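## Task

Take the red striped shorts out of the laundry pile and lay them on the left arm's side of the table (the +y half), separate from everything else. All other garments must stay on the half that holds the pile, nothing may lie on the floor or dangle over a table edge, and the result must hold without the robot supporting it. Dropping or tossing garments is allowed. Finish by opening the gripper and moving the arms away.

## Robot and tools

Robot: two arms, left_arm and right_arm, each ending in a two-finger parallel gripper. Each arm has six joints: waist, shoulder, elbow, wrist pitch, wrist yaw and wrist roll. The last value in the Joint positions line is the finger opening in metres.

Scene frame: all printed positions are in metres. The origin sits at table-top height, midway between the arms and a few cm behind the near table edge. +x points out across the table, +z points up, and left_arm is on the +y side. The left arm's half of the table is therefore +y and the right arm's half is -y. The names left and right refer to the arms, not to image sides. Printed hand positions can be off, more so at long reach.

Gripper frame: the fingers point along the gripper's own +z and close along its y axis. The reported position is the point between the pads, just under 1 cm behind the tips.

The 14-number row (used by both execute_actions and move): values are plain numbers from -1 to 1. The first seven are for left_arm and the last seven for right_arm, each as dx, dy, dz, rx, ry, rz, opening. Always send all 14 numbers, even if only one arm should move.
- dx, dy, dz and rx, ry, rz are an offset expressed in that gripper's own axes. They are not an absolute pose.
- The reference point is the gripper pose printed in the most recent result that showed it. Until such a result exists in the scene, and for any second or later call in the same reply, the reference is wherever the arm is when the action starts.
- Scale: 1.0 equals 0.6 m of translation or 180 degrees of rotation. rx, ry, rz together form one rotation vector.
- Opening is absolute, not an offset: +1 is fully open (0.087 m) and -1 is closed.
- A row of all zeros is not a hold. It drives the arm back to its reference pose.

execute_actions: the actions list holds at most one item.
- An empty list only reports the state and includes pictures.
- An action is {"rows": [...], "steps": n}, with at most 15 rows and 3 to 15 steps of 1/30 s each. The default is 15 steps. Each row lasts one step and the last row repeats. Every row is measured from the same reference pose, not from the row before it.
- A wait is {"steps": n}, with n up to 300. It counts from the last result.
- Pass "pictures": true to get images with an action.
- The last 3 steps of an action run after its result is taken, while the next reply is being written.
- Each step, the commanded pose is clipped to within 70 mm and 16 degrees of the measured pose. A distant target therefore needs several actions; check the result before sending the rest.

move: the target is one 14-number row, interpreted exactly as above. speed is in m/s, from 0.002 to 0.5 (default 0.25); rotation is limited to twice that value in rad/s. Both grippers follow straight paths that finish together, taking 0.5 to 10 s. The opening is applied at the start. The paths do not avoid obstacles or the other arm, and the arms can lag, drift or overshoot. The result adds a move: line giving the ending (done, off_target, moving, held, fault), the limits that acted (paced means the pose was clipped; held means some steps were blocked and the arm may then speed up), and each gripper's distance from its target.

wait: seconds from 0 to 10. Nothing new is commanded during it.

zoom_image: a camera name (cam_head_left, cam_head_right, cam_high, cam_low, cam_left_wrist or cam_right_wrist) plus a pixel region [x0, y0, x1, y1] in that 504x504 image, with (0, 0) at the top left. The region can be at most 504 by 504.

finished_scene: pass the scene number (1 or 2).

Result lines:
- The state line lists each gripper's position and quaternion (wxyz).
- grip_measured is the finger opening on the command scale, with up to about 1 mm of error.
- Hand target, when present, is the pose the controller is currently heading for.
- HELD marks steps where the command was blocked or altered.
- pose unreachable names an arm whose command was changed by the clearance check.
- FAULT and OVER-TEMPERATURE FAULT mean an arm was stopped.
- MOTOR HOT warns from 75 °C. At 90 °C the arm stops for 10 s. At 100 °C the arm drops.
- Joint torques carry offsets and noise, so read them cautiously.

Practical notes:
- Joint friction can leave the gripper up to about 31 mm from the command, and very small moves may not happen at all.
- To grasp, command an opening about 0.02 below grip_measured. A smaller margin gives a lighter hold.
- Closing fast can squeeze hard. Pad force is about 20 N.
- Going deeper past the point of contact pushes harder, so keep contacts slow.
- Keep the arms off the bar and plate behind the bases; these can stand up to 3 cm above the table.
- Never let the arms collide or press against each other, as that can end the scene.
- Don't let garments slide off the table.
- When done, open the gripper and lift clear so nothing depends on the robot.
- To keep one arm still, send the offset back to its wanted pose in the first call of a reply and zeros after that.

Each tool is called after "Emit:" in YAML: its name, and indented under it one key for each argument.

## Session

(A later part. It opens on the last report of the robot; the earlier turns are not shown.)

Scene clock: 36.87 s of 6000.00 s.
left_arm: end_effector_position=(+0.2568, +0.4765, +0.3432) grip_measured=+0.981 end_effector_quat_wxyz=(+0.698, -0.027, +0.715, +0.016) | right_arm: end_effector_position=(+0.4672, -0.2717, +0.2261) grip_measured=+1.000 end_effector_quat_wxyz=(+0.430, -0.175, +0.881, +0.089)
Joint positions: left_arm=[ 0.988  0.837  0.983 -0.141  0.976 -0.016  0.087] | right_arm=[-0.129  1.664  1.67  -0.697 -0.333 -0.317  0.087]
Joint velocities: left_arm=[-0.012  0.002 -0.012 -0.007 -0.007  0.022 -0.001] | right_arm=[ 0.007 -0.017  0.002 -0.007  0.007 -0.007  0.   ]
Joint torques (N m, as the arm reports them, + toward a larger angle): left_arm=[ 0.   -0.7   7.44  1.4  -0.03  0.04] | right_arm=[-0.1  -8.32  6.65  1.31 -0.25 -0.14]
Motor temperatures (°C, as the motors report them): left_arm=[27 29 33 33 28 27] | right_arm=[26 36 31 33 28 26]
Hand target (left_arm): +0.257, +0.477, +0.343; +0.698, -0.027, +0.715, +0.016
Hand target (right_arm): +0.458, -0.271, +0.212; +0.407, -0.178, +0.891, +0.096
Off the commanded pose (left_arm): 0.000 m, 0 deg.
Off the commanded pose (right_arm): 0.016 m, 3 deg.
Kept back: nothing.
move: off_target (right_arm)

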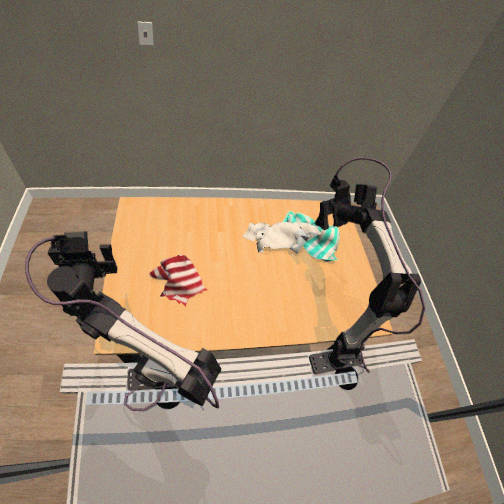

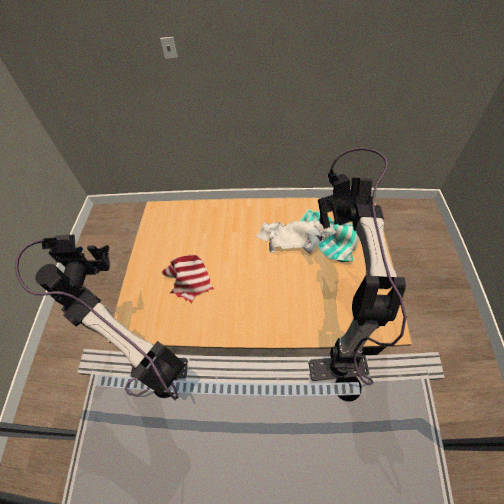

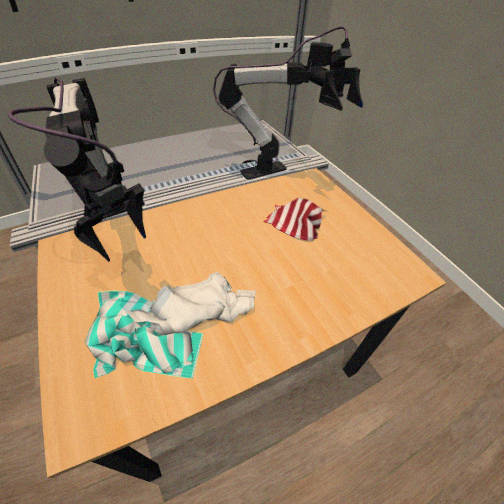

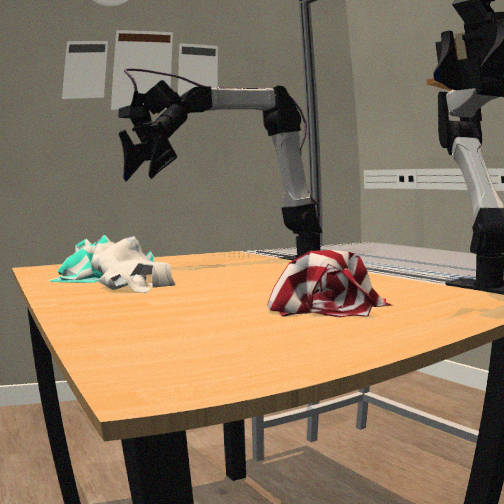

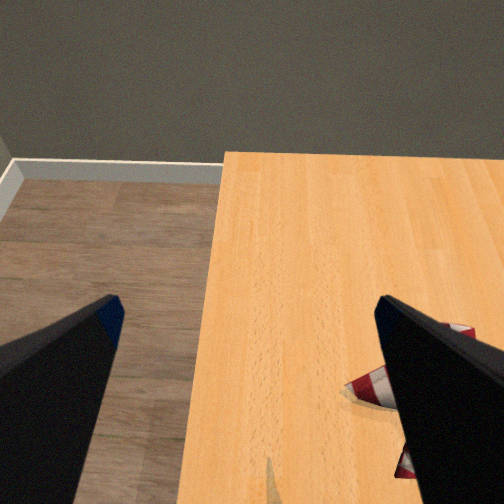

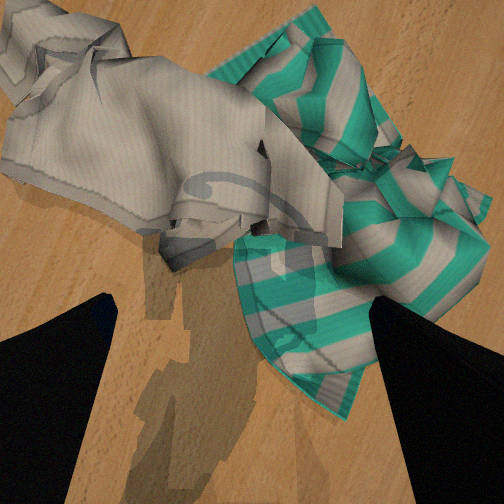

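Emit:
move:
  target: [0,0,0,0,0,0,1,0.052,0.263,0.278,0,0,0,1]
  speed: 0.3

Emit:
move:
  target: [0,0,0,0,0,0,1,0.08,0.01,0.165,0,0,0,1]
  speed: 0.15

Emit:
move:
  target: [0,0,0,0,0,0,1,0.01,0,0.01,0,0,0,-1]

Emit:
move:
  target: [0,0,0,0,0,0,1,-0.03,-0.2,-0.24,0,0,0,-1]
  speed: 0.2

Emit:
move:
  target: [0,0,0,0,0,0,1,0,0,-0.2,0,0,0,1]

Scene clock: 38.57 s of 6000.00 s.
left_arm: end_effector_position=(+0.2568, +0.4765, +0.3432) grip_measured=+0.981 end_effector_quat_wxyz=(+0.698, -0.027, +0.715, +0.016) | right_arm: end_effector_position=(+0.5080, -0.0879, +0.0966) grip_measured=+1.000 end_effector_quat_wxyz=(+0.423, -0.180, +0.884, +0.087)
Joint positions: left_arm=[ 0.988  0.837  0.983 -0.141  0.976 -0.016  0.087] | right_arm=[ 0.314  1.956  1.494 -0.199  0.016 -0.048  0.087]
Joint velocities: left_arm=[-0.007  0.002 -0.002 -0.051 -0.051 -0.007 -0.   ] | right_arm=[-0.007  0.002 -0.002  0.095  0.11  -0.037  0.   ]
Joint torques (N m, as the arm reports them, + toward a larger angle): left_arm=[-0.02 -0.75  7.49  1.4  -0.02  0.06] | right_arm=[  0.63 -10.62  10.03   1.71   0.03   0.11]
Motor temperatures (°C, as the motors report them): left_arm=[27 29 33 33 28 27] | right_arm=[26 36 31 33 28 26]
Hand target (left_arm): +0.257, +0.477, +0.343; +0.698, -0.027, +0.715, +0.016
Hand target (right_arm): +0.511, -0.085, +0.099; +0.429, -0.175, +0.882, +0.089
Off the commanded pose (left_arm): 0.000 m, 0 deg.
Off the commanded pose (right_arm): 0.007 m, 1 deg.
Kept back: nothing.
move: done

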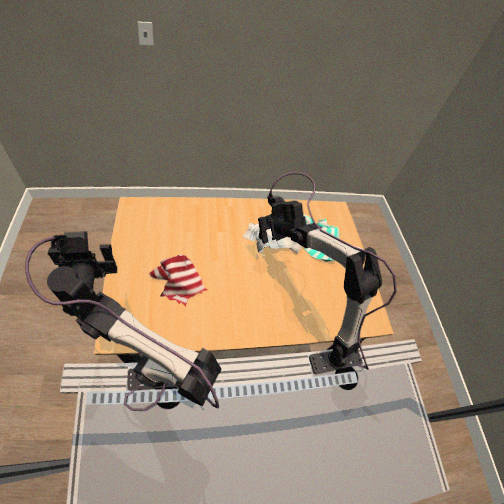

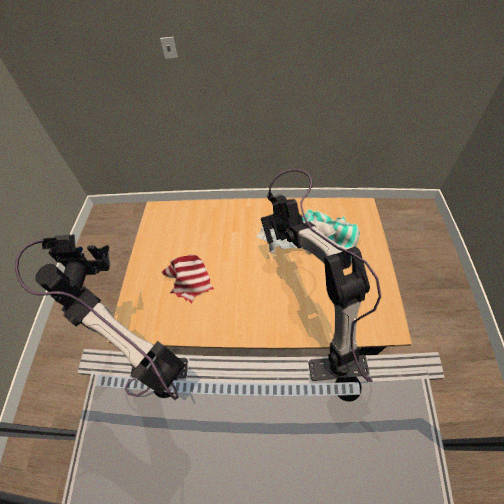

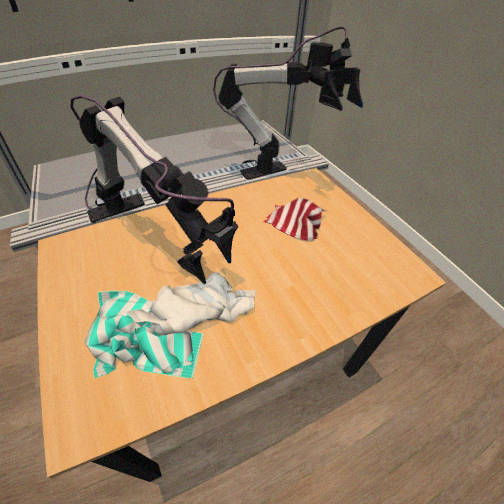

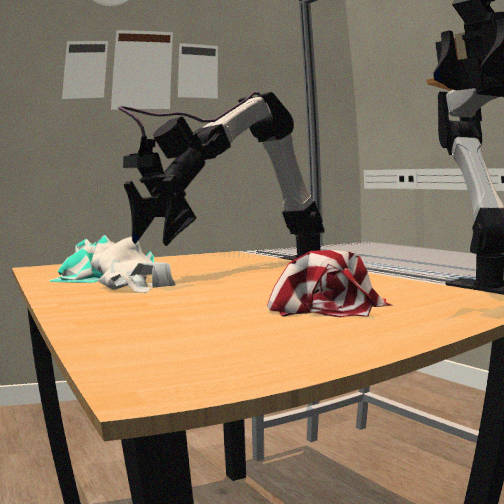

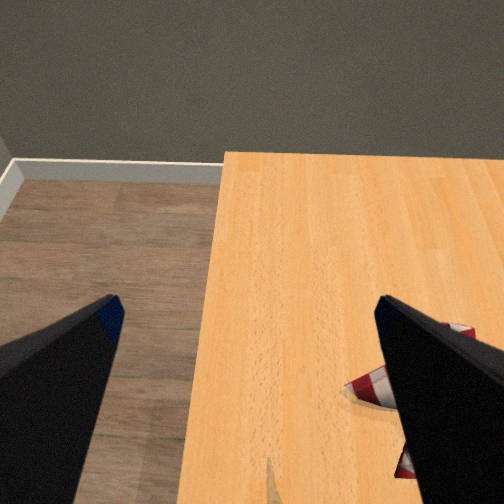

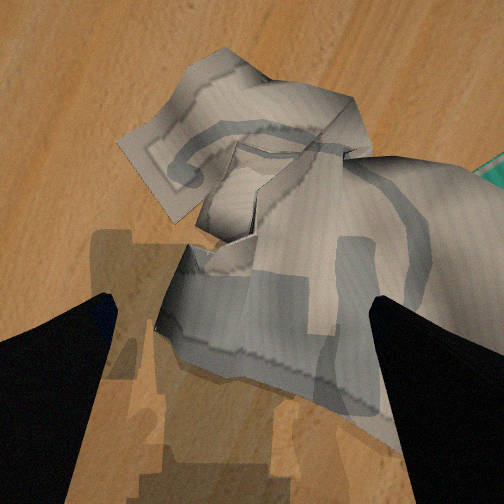

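Scene clock: 39.70 s of 6000.00 s.
left_arm: end_effector_position=(+0.2568, +0.4765, +0.3432) grip_measured=+0.981 end_effector_quat_wxyz=(+0.698, -0.027, +0.715, +0.016) | right_arm: end_effector_position=(+0.5570, -0.0664, +0.0244) grip_measured=+1.000 end_effector_quat_wxyz=(+0.451, -0.174, +0.871, +0.086)
Joint positions: left_arm=[ 0.988  0.837  0.983 -0.141  0.976 -0.016  0.087] | right_arm=[ 0.314  2.217  1.553  0.063  0.027 -0.05   0.087]
Joint velocities: left_arm=[-0.012 -0.002  0.022  0.022  0.066  0.037  0.   ] | right_arm=[-0.012 -0.002 -0.002 -0.007 -0.022 -0.037  0.   ]
Joint torques (N m, as the arm reports them, + toward a larger angle): left_arm=[-0.08 -0.71  7.43  1.35 -0.02  0.05] | right_arm=[ 0.42 -9.41  9.15  1.48 -0.09  0.04]
Motor temperatures (°C, as the motors report them): left_arm=[27 29 33 33 28 27] | right_arm=[26 37 31 33 28 26]
Hand target (left_arm): +0.257, +0.477, +0.343; +0.698, -0.027, +0.715, +0.016
Hand target (right_arm): +0.549, -0.065, -0.002; +0.424, -0.180, +0.884, +0.087
Off the commanded pose (left_arm): 0.000 m, 0 deg.
Off the commanded pose (right_arm): 0.029 m, 4 deg.
Kept back: nothing.
move: off_target (right_arm)

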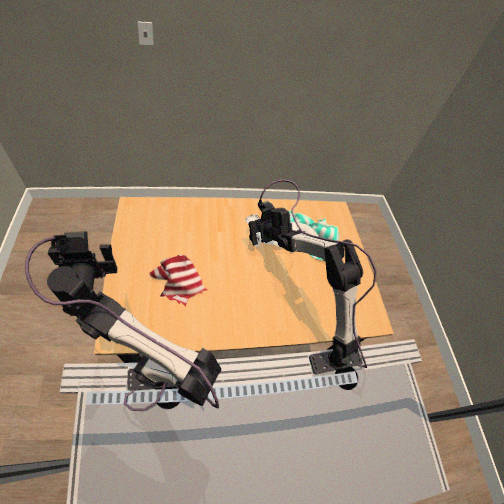

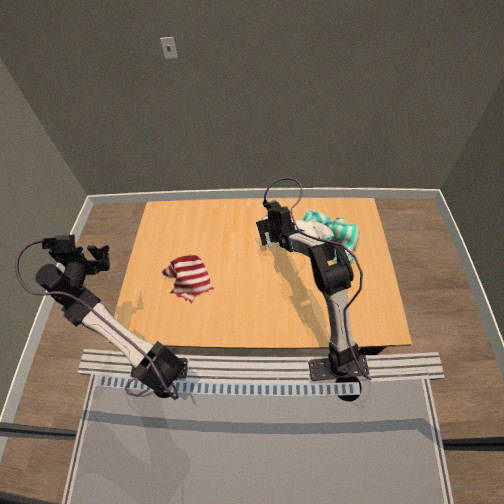

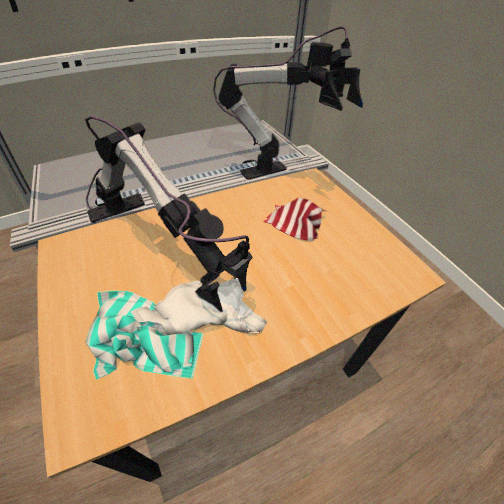

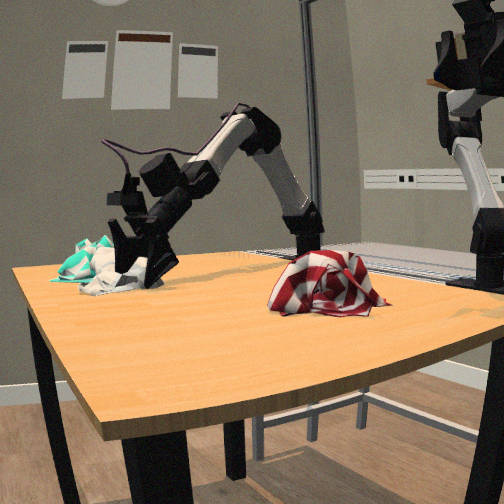

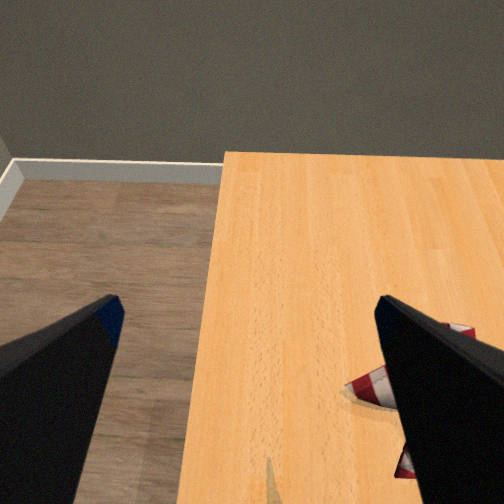

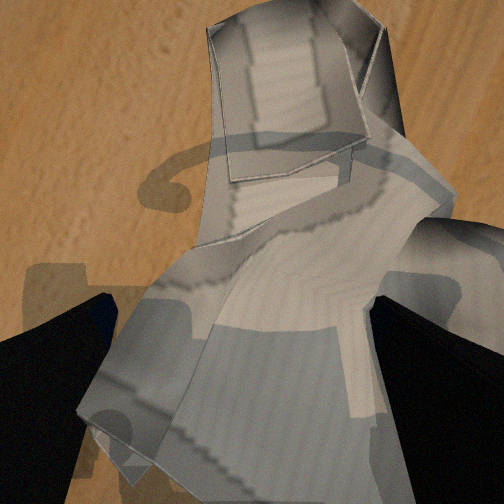

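Scene clock: 40.40 s of 6000.00 s.
left_arm: end_effector_position=(+0.2568, +0.4765, +0.3432) grip_measured=+0.981 end_effector_quat_wxyz=(+0.698, -0.027, +0.715, +0.016) | right_arm: end_effector_position=(+0.5624, -0.0664, +0.0307) grip_measured=-0.854 end_effector_quat_wxyz=(+0.465, -0.171, +0.865, +0.086)
Joint positions: left_arm=[ 0.988  0.837  0.983 -0.141  0.976 -0.016  0.087] | right_arm=[ 0.313  2.215  1.553  0.091  0.032 -0.05   0.006]
Joint velocities: left_arm=[ 0.002  0.007 -0.002  0.037  0.037 -0.022 -0.   ] | right_arm=[ 0.007 -0.002 -0.007 -0.037 -0.007  0.037 -0.001]
Joint torques (N m, as the arm reports them, + toward a larger angle): left_arm=[ 0.03 -0.77  7.36  1.39 -0.04  0.07] | right_arm=[  0.15 -11.37   8.35   1.72  -0.09   0.  ]
Motor temperatures (°C, as the motors report them): left_arm=[27 29 33 33 28 27] | right_arm=[26 37 31 33 28 26]
Hand target (left_arm): +0.257, +0.477, +0.343; +0.698, -0.027, +0.715, +0.016
Hand target (right_arm): +0.558, -0.066, +0.016; +0.451, -0.174, +0.871, +0.086
Off the commanded pose (left_arm): 0.000 m, 0 deg.
Off the commanded pose (right_arm): 0.015 m, 2 deg.
Kept back: nothing.
move: off_target (right_arm)

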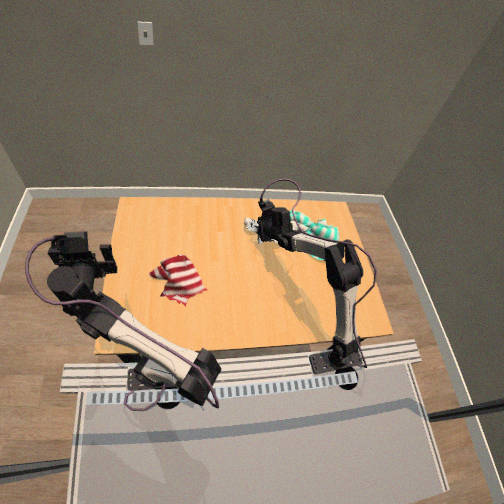

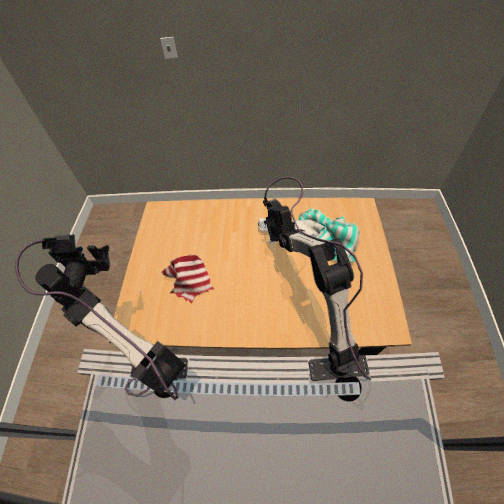

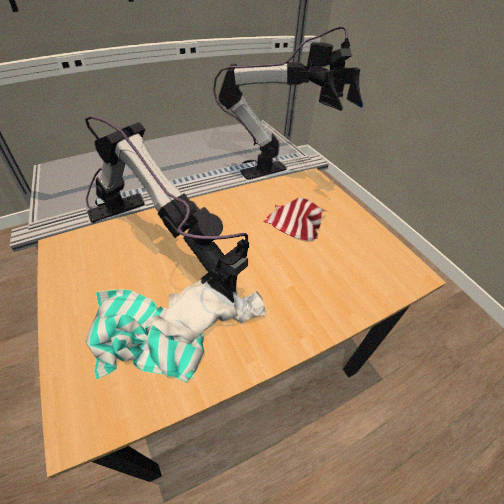

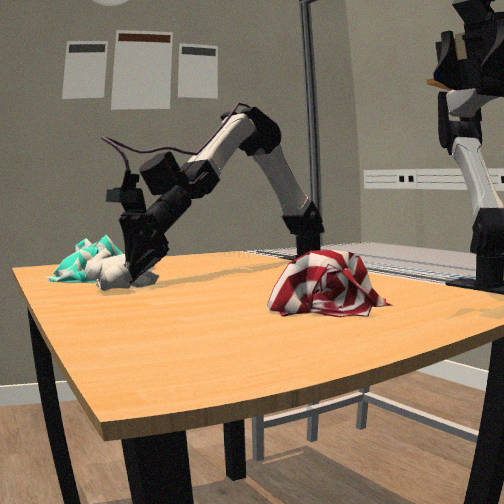

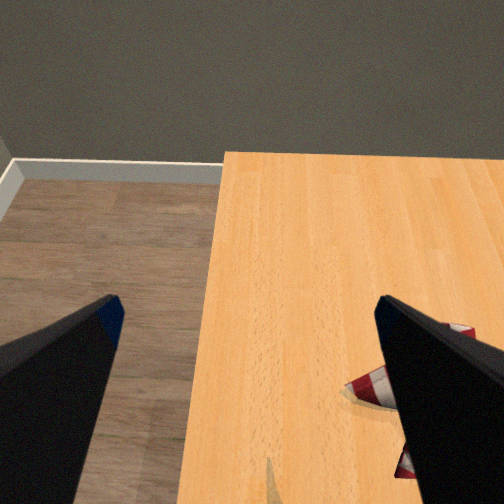

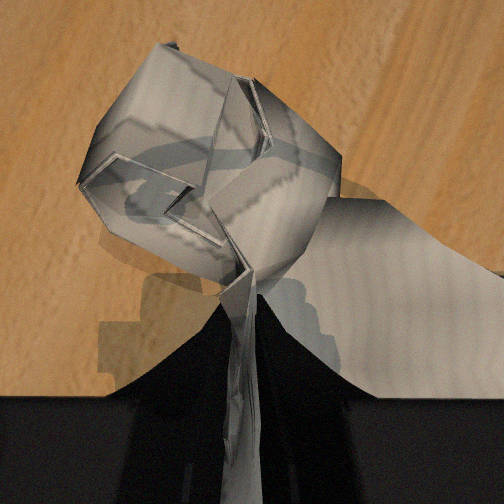

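Scene clock: 41.97 s of 6000.00 s.
left_arm: end_effector_position=(+0.2568, +0.4765, +0.3432) grip_measured=+0.981 end_effector_quat_wxyz=(+0.698, -0.027, +0.715, +0.016) | right_arm: end_effector_position=(+0.5150, -0.2183, +0.1409) grip_measured=-0.854 end_effector_quat_wxyz=(+0.486, -0.163, +0.855, +0.082)
Joint positions: left_arm=[ 0.988  0.837  0.983 -0.141  0.976 -0.016  0.087] | right_arm=[ 0.006  1.755  1.333 -0.114 -0.216 -0.203  0.006]
Joint velocities: left_arm=[ 0.002 -0.012 -0.007 -0.066 -0.022  0.007 -0.   ] | right_arm=[-0.007  0.007  0.002  0.007 -0.095 -0.007 -0.   ]
Joint torques (N m, as the arm reports them, + toward a larger angle): left_arm=[-0.03 -0.73  7.44  1.41 -0.05  0.05] | right_arm=[ 0.32 -9.8   6.96  1.52 -0.19 -0.09]
Motor temperatures (°C, as the motors report them): left_arm=[27 29 34 33 28 27] | right_arm=[26 37 31 33 28 26]
Hand target (left_arm): +0.257, +0.477, +0.343; +0.698, -0.027, +0.715, +0.016
Hand target (right_arm): +0.504, -0.216, +0.127; +0.465, -0.171, +0.864, +0.086
Off the commanded pose (left_arm): 0.000 m, 0 deg.
Off the commanded pose (right_arm): 0.017 m, 3 deg.
Kept back: nothing.
move: off_target (right_arm)

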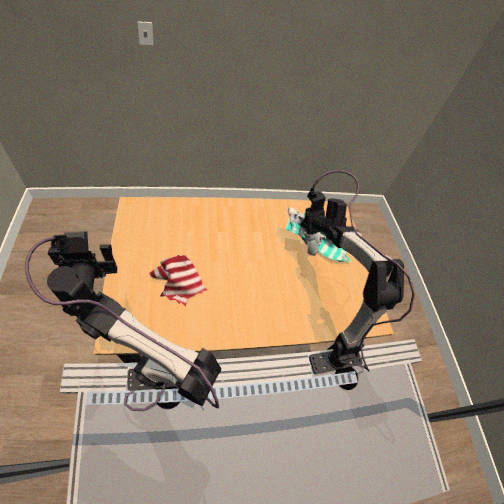

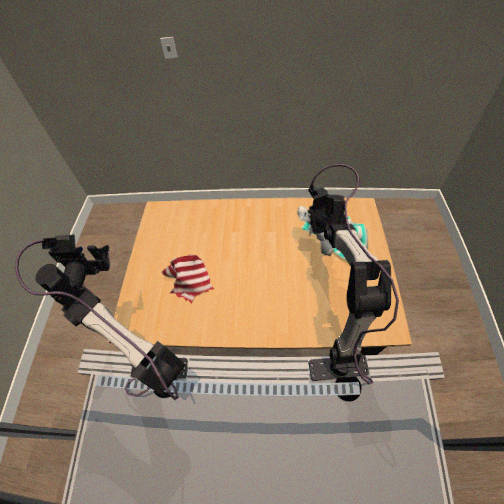

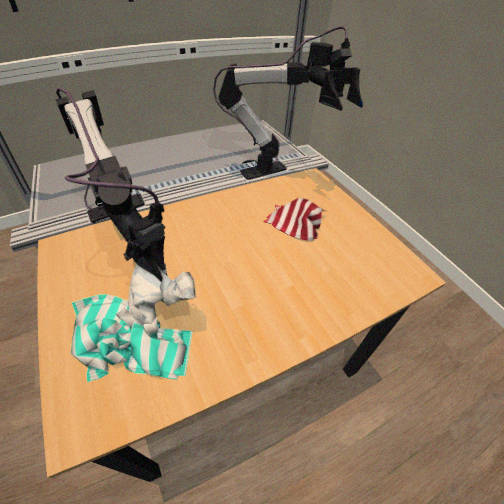

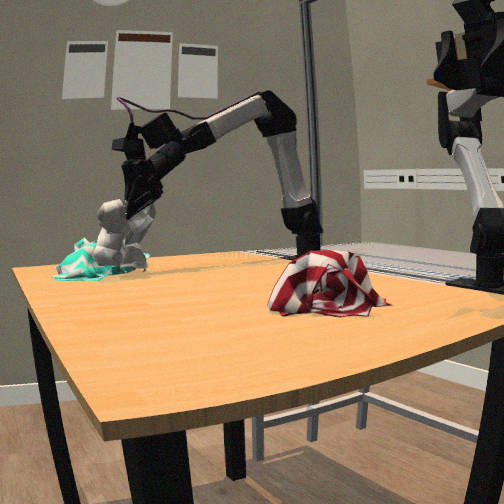

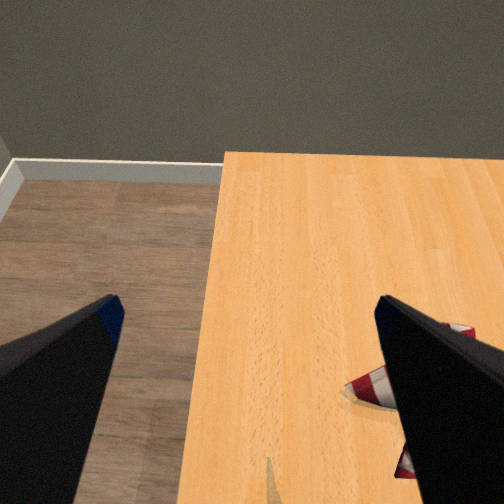

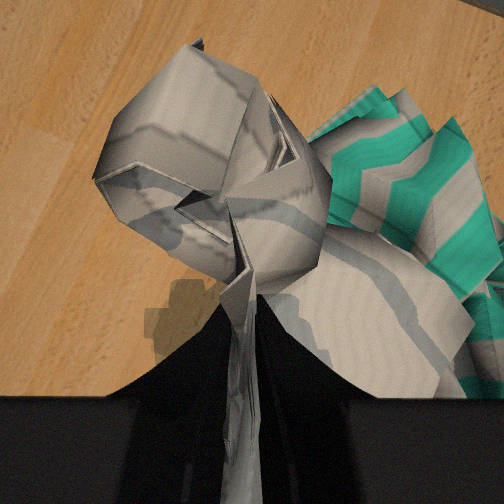

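Scene clock: 43.13 s of 6000.00 s.
left_arm: end_effector_position=(+0.2568, +0.4765, +0.3432) grip_measured=+0.981 end_effector_quat_wxyz=(+0.698, -0.027, +0.715, +0.016) | right_arm: end_effector_position=(+0.4271, -0.2528, +0.2159) grip_measured=+1.000 end_effector_quat_wxyz=(+0.506, -0.159, +0.844, +0.078)
Joint positions: left_arm=[ 0.988  0.837  0.983 -0.141  0.976 -0.016  0.087] | right_arm=[-0.077  1.366  1.207 -0.339 -0.283 -0.238  0.087]
Joint velocities: left_arm=[-0.022 -0.007 -0.002  0.022 -0.066 -0.037  0.   ] | right_arm=[ 0.002  0.002  0.002 -0.037 -0.007  0.022  0.   ]
Joint torques (N m, as the arm reports them, + toward a larger angle): left_arm=[-0.19 -0.72  7.42  1.44 -0.03  0.07] | right_arm=[-0.35 -6.19  7.12  1.49 -0.21 -0.16]
Motor temperatures (°C, as the motors report them): left_arm=[27 29 34 33 28 27] | right_arm=[26 37 31 33 28 26]
Hand target (left_arm): +0.257, +0.477, +0.343; +0.698, -0.027, +0.715, +0.016
Hand target (right_arm): +0.418, -0.253, +0.202; +0.486, -0.162, +0.855, +0.082
Off the commanded pose (left_arm): 0.000 m, 0 deg.
Off the commanded pose (right_arm): 0.016 m, 3 deg.
Kept back: nothing.
move: off_target (right_arm)

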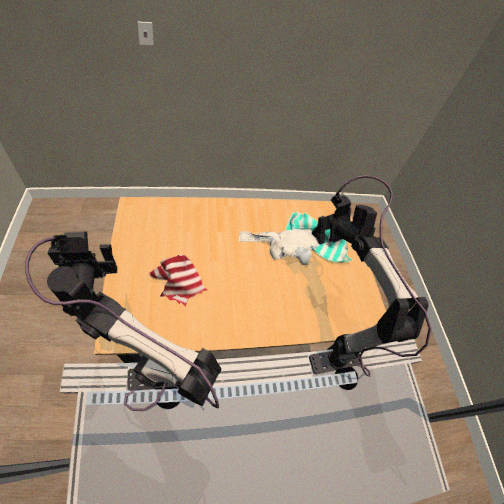

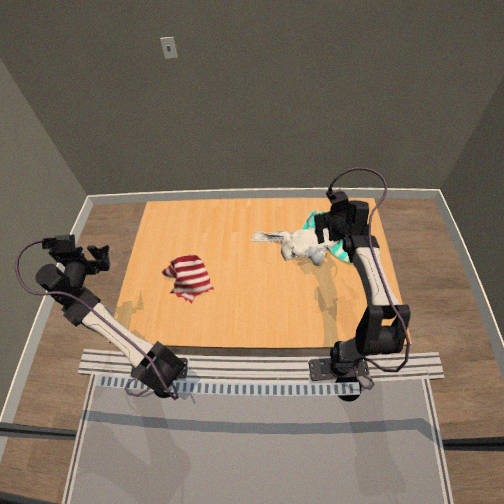

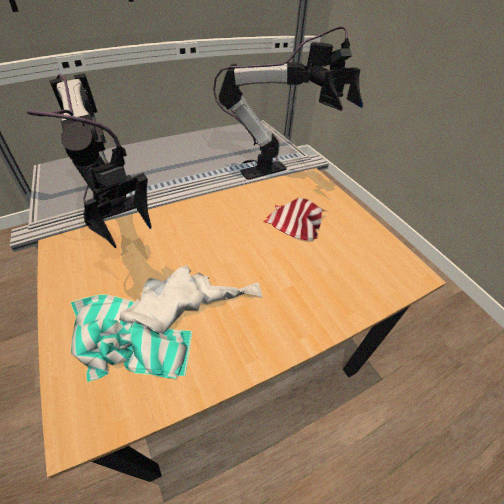

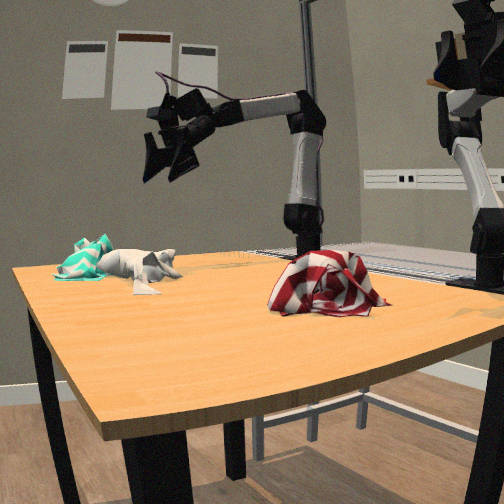

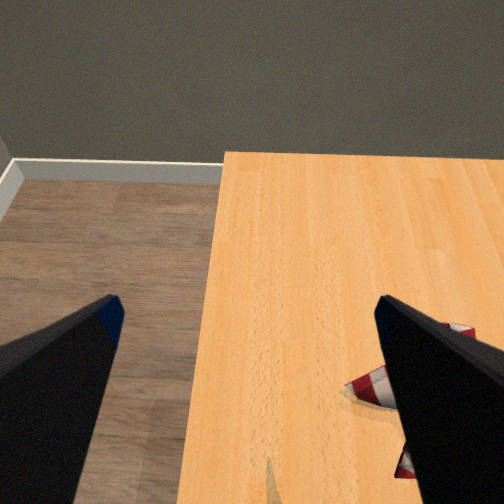

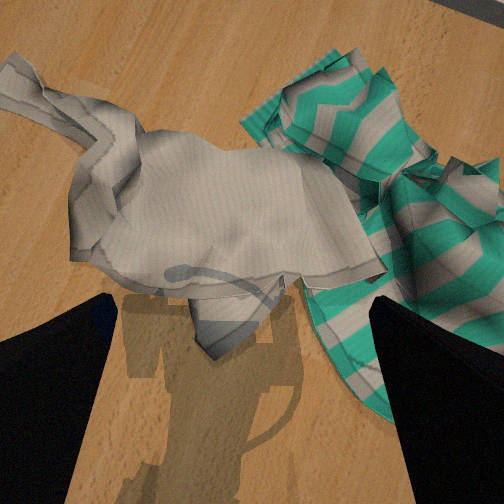

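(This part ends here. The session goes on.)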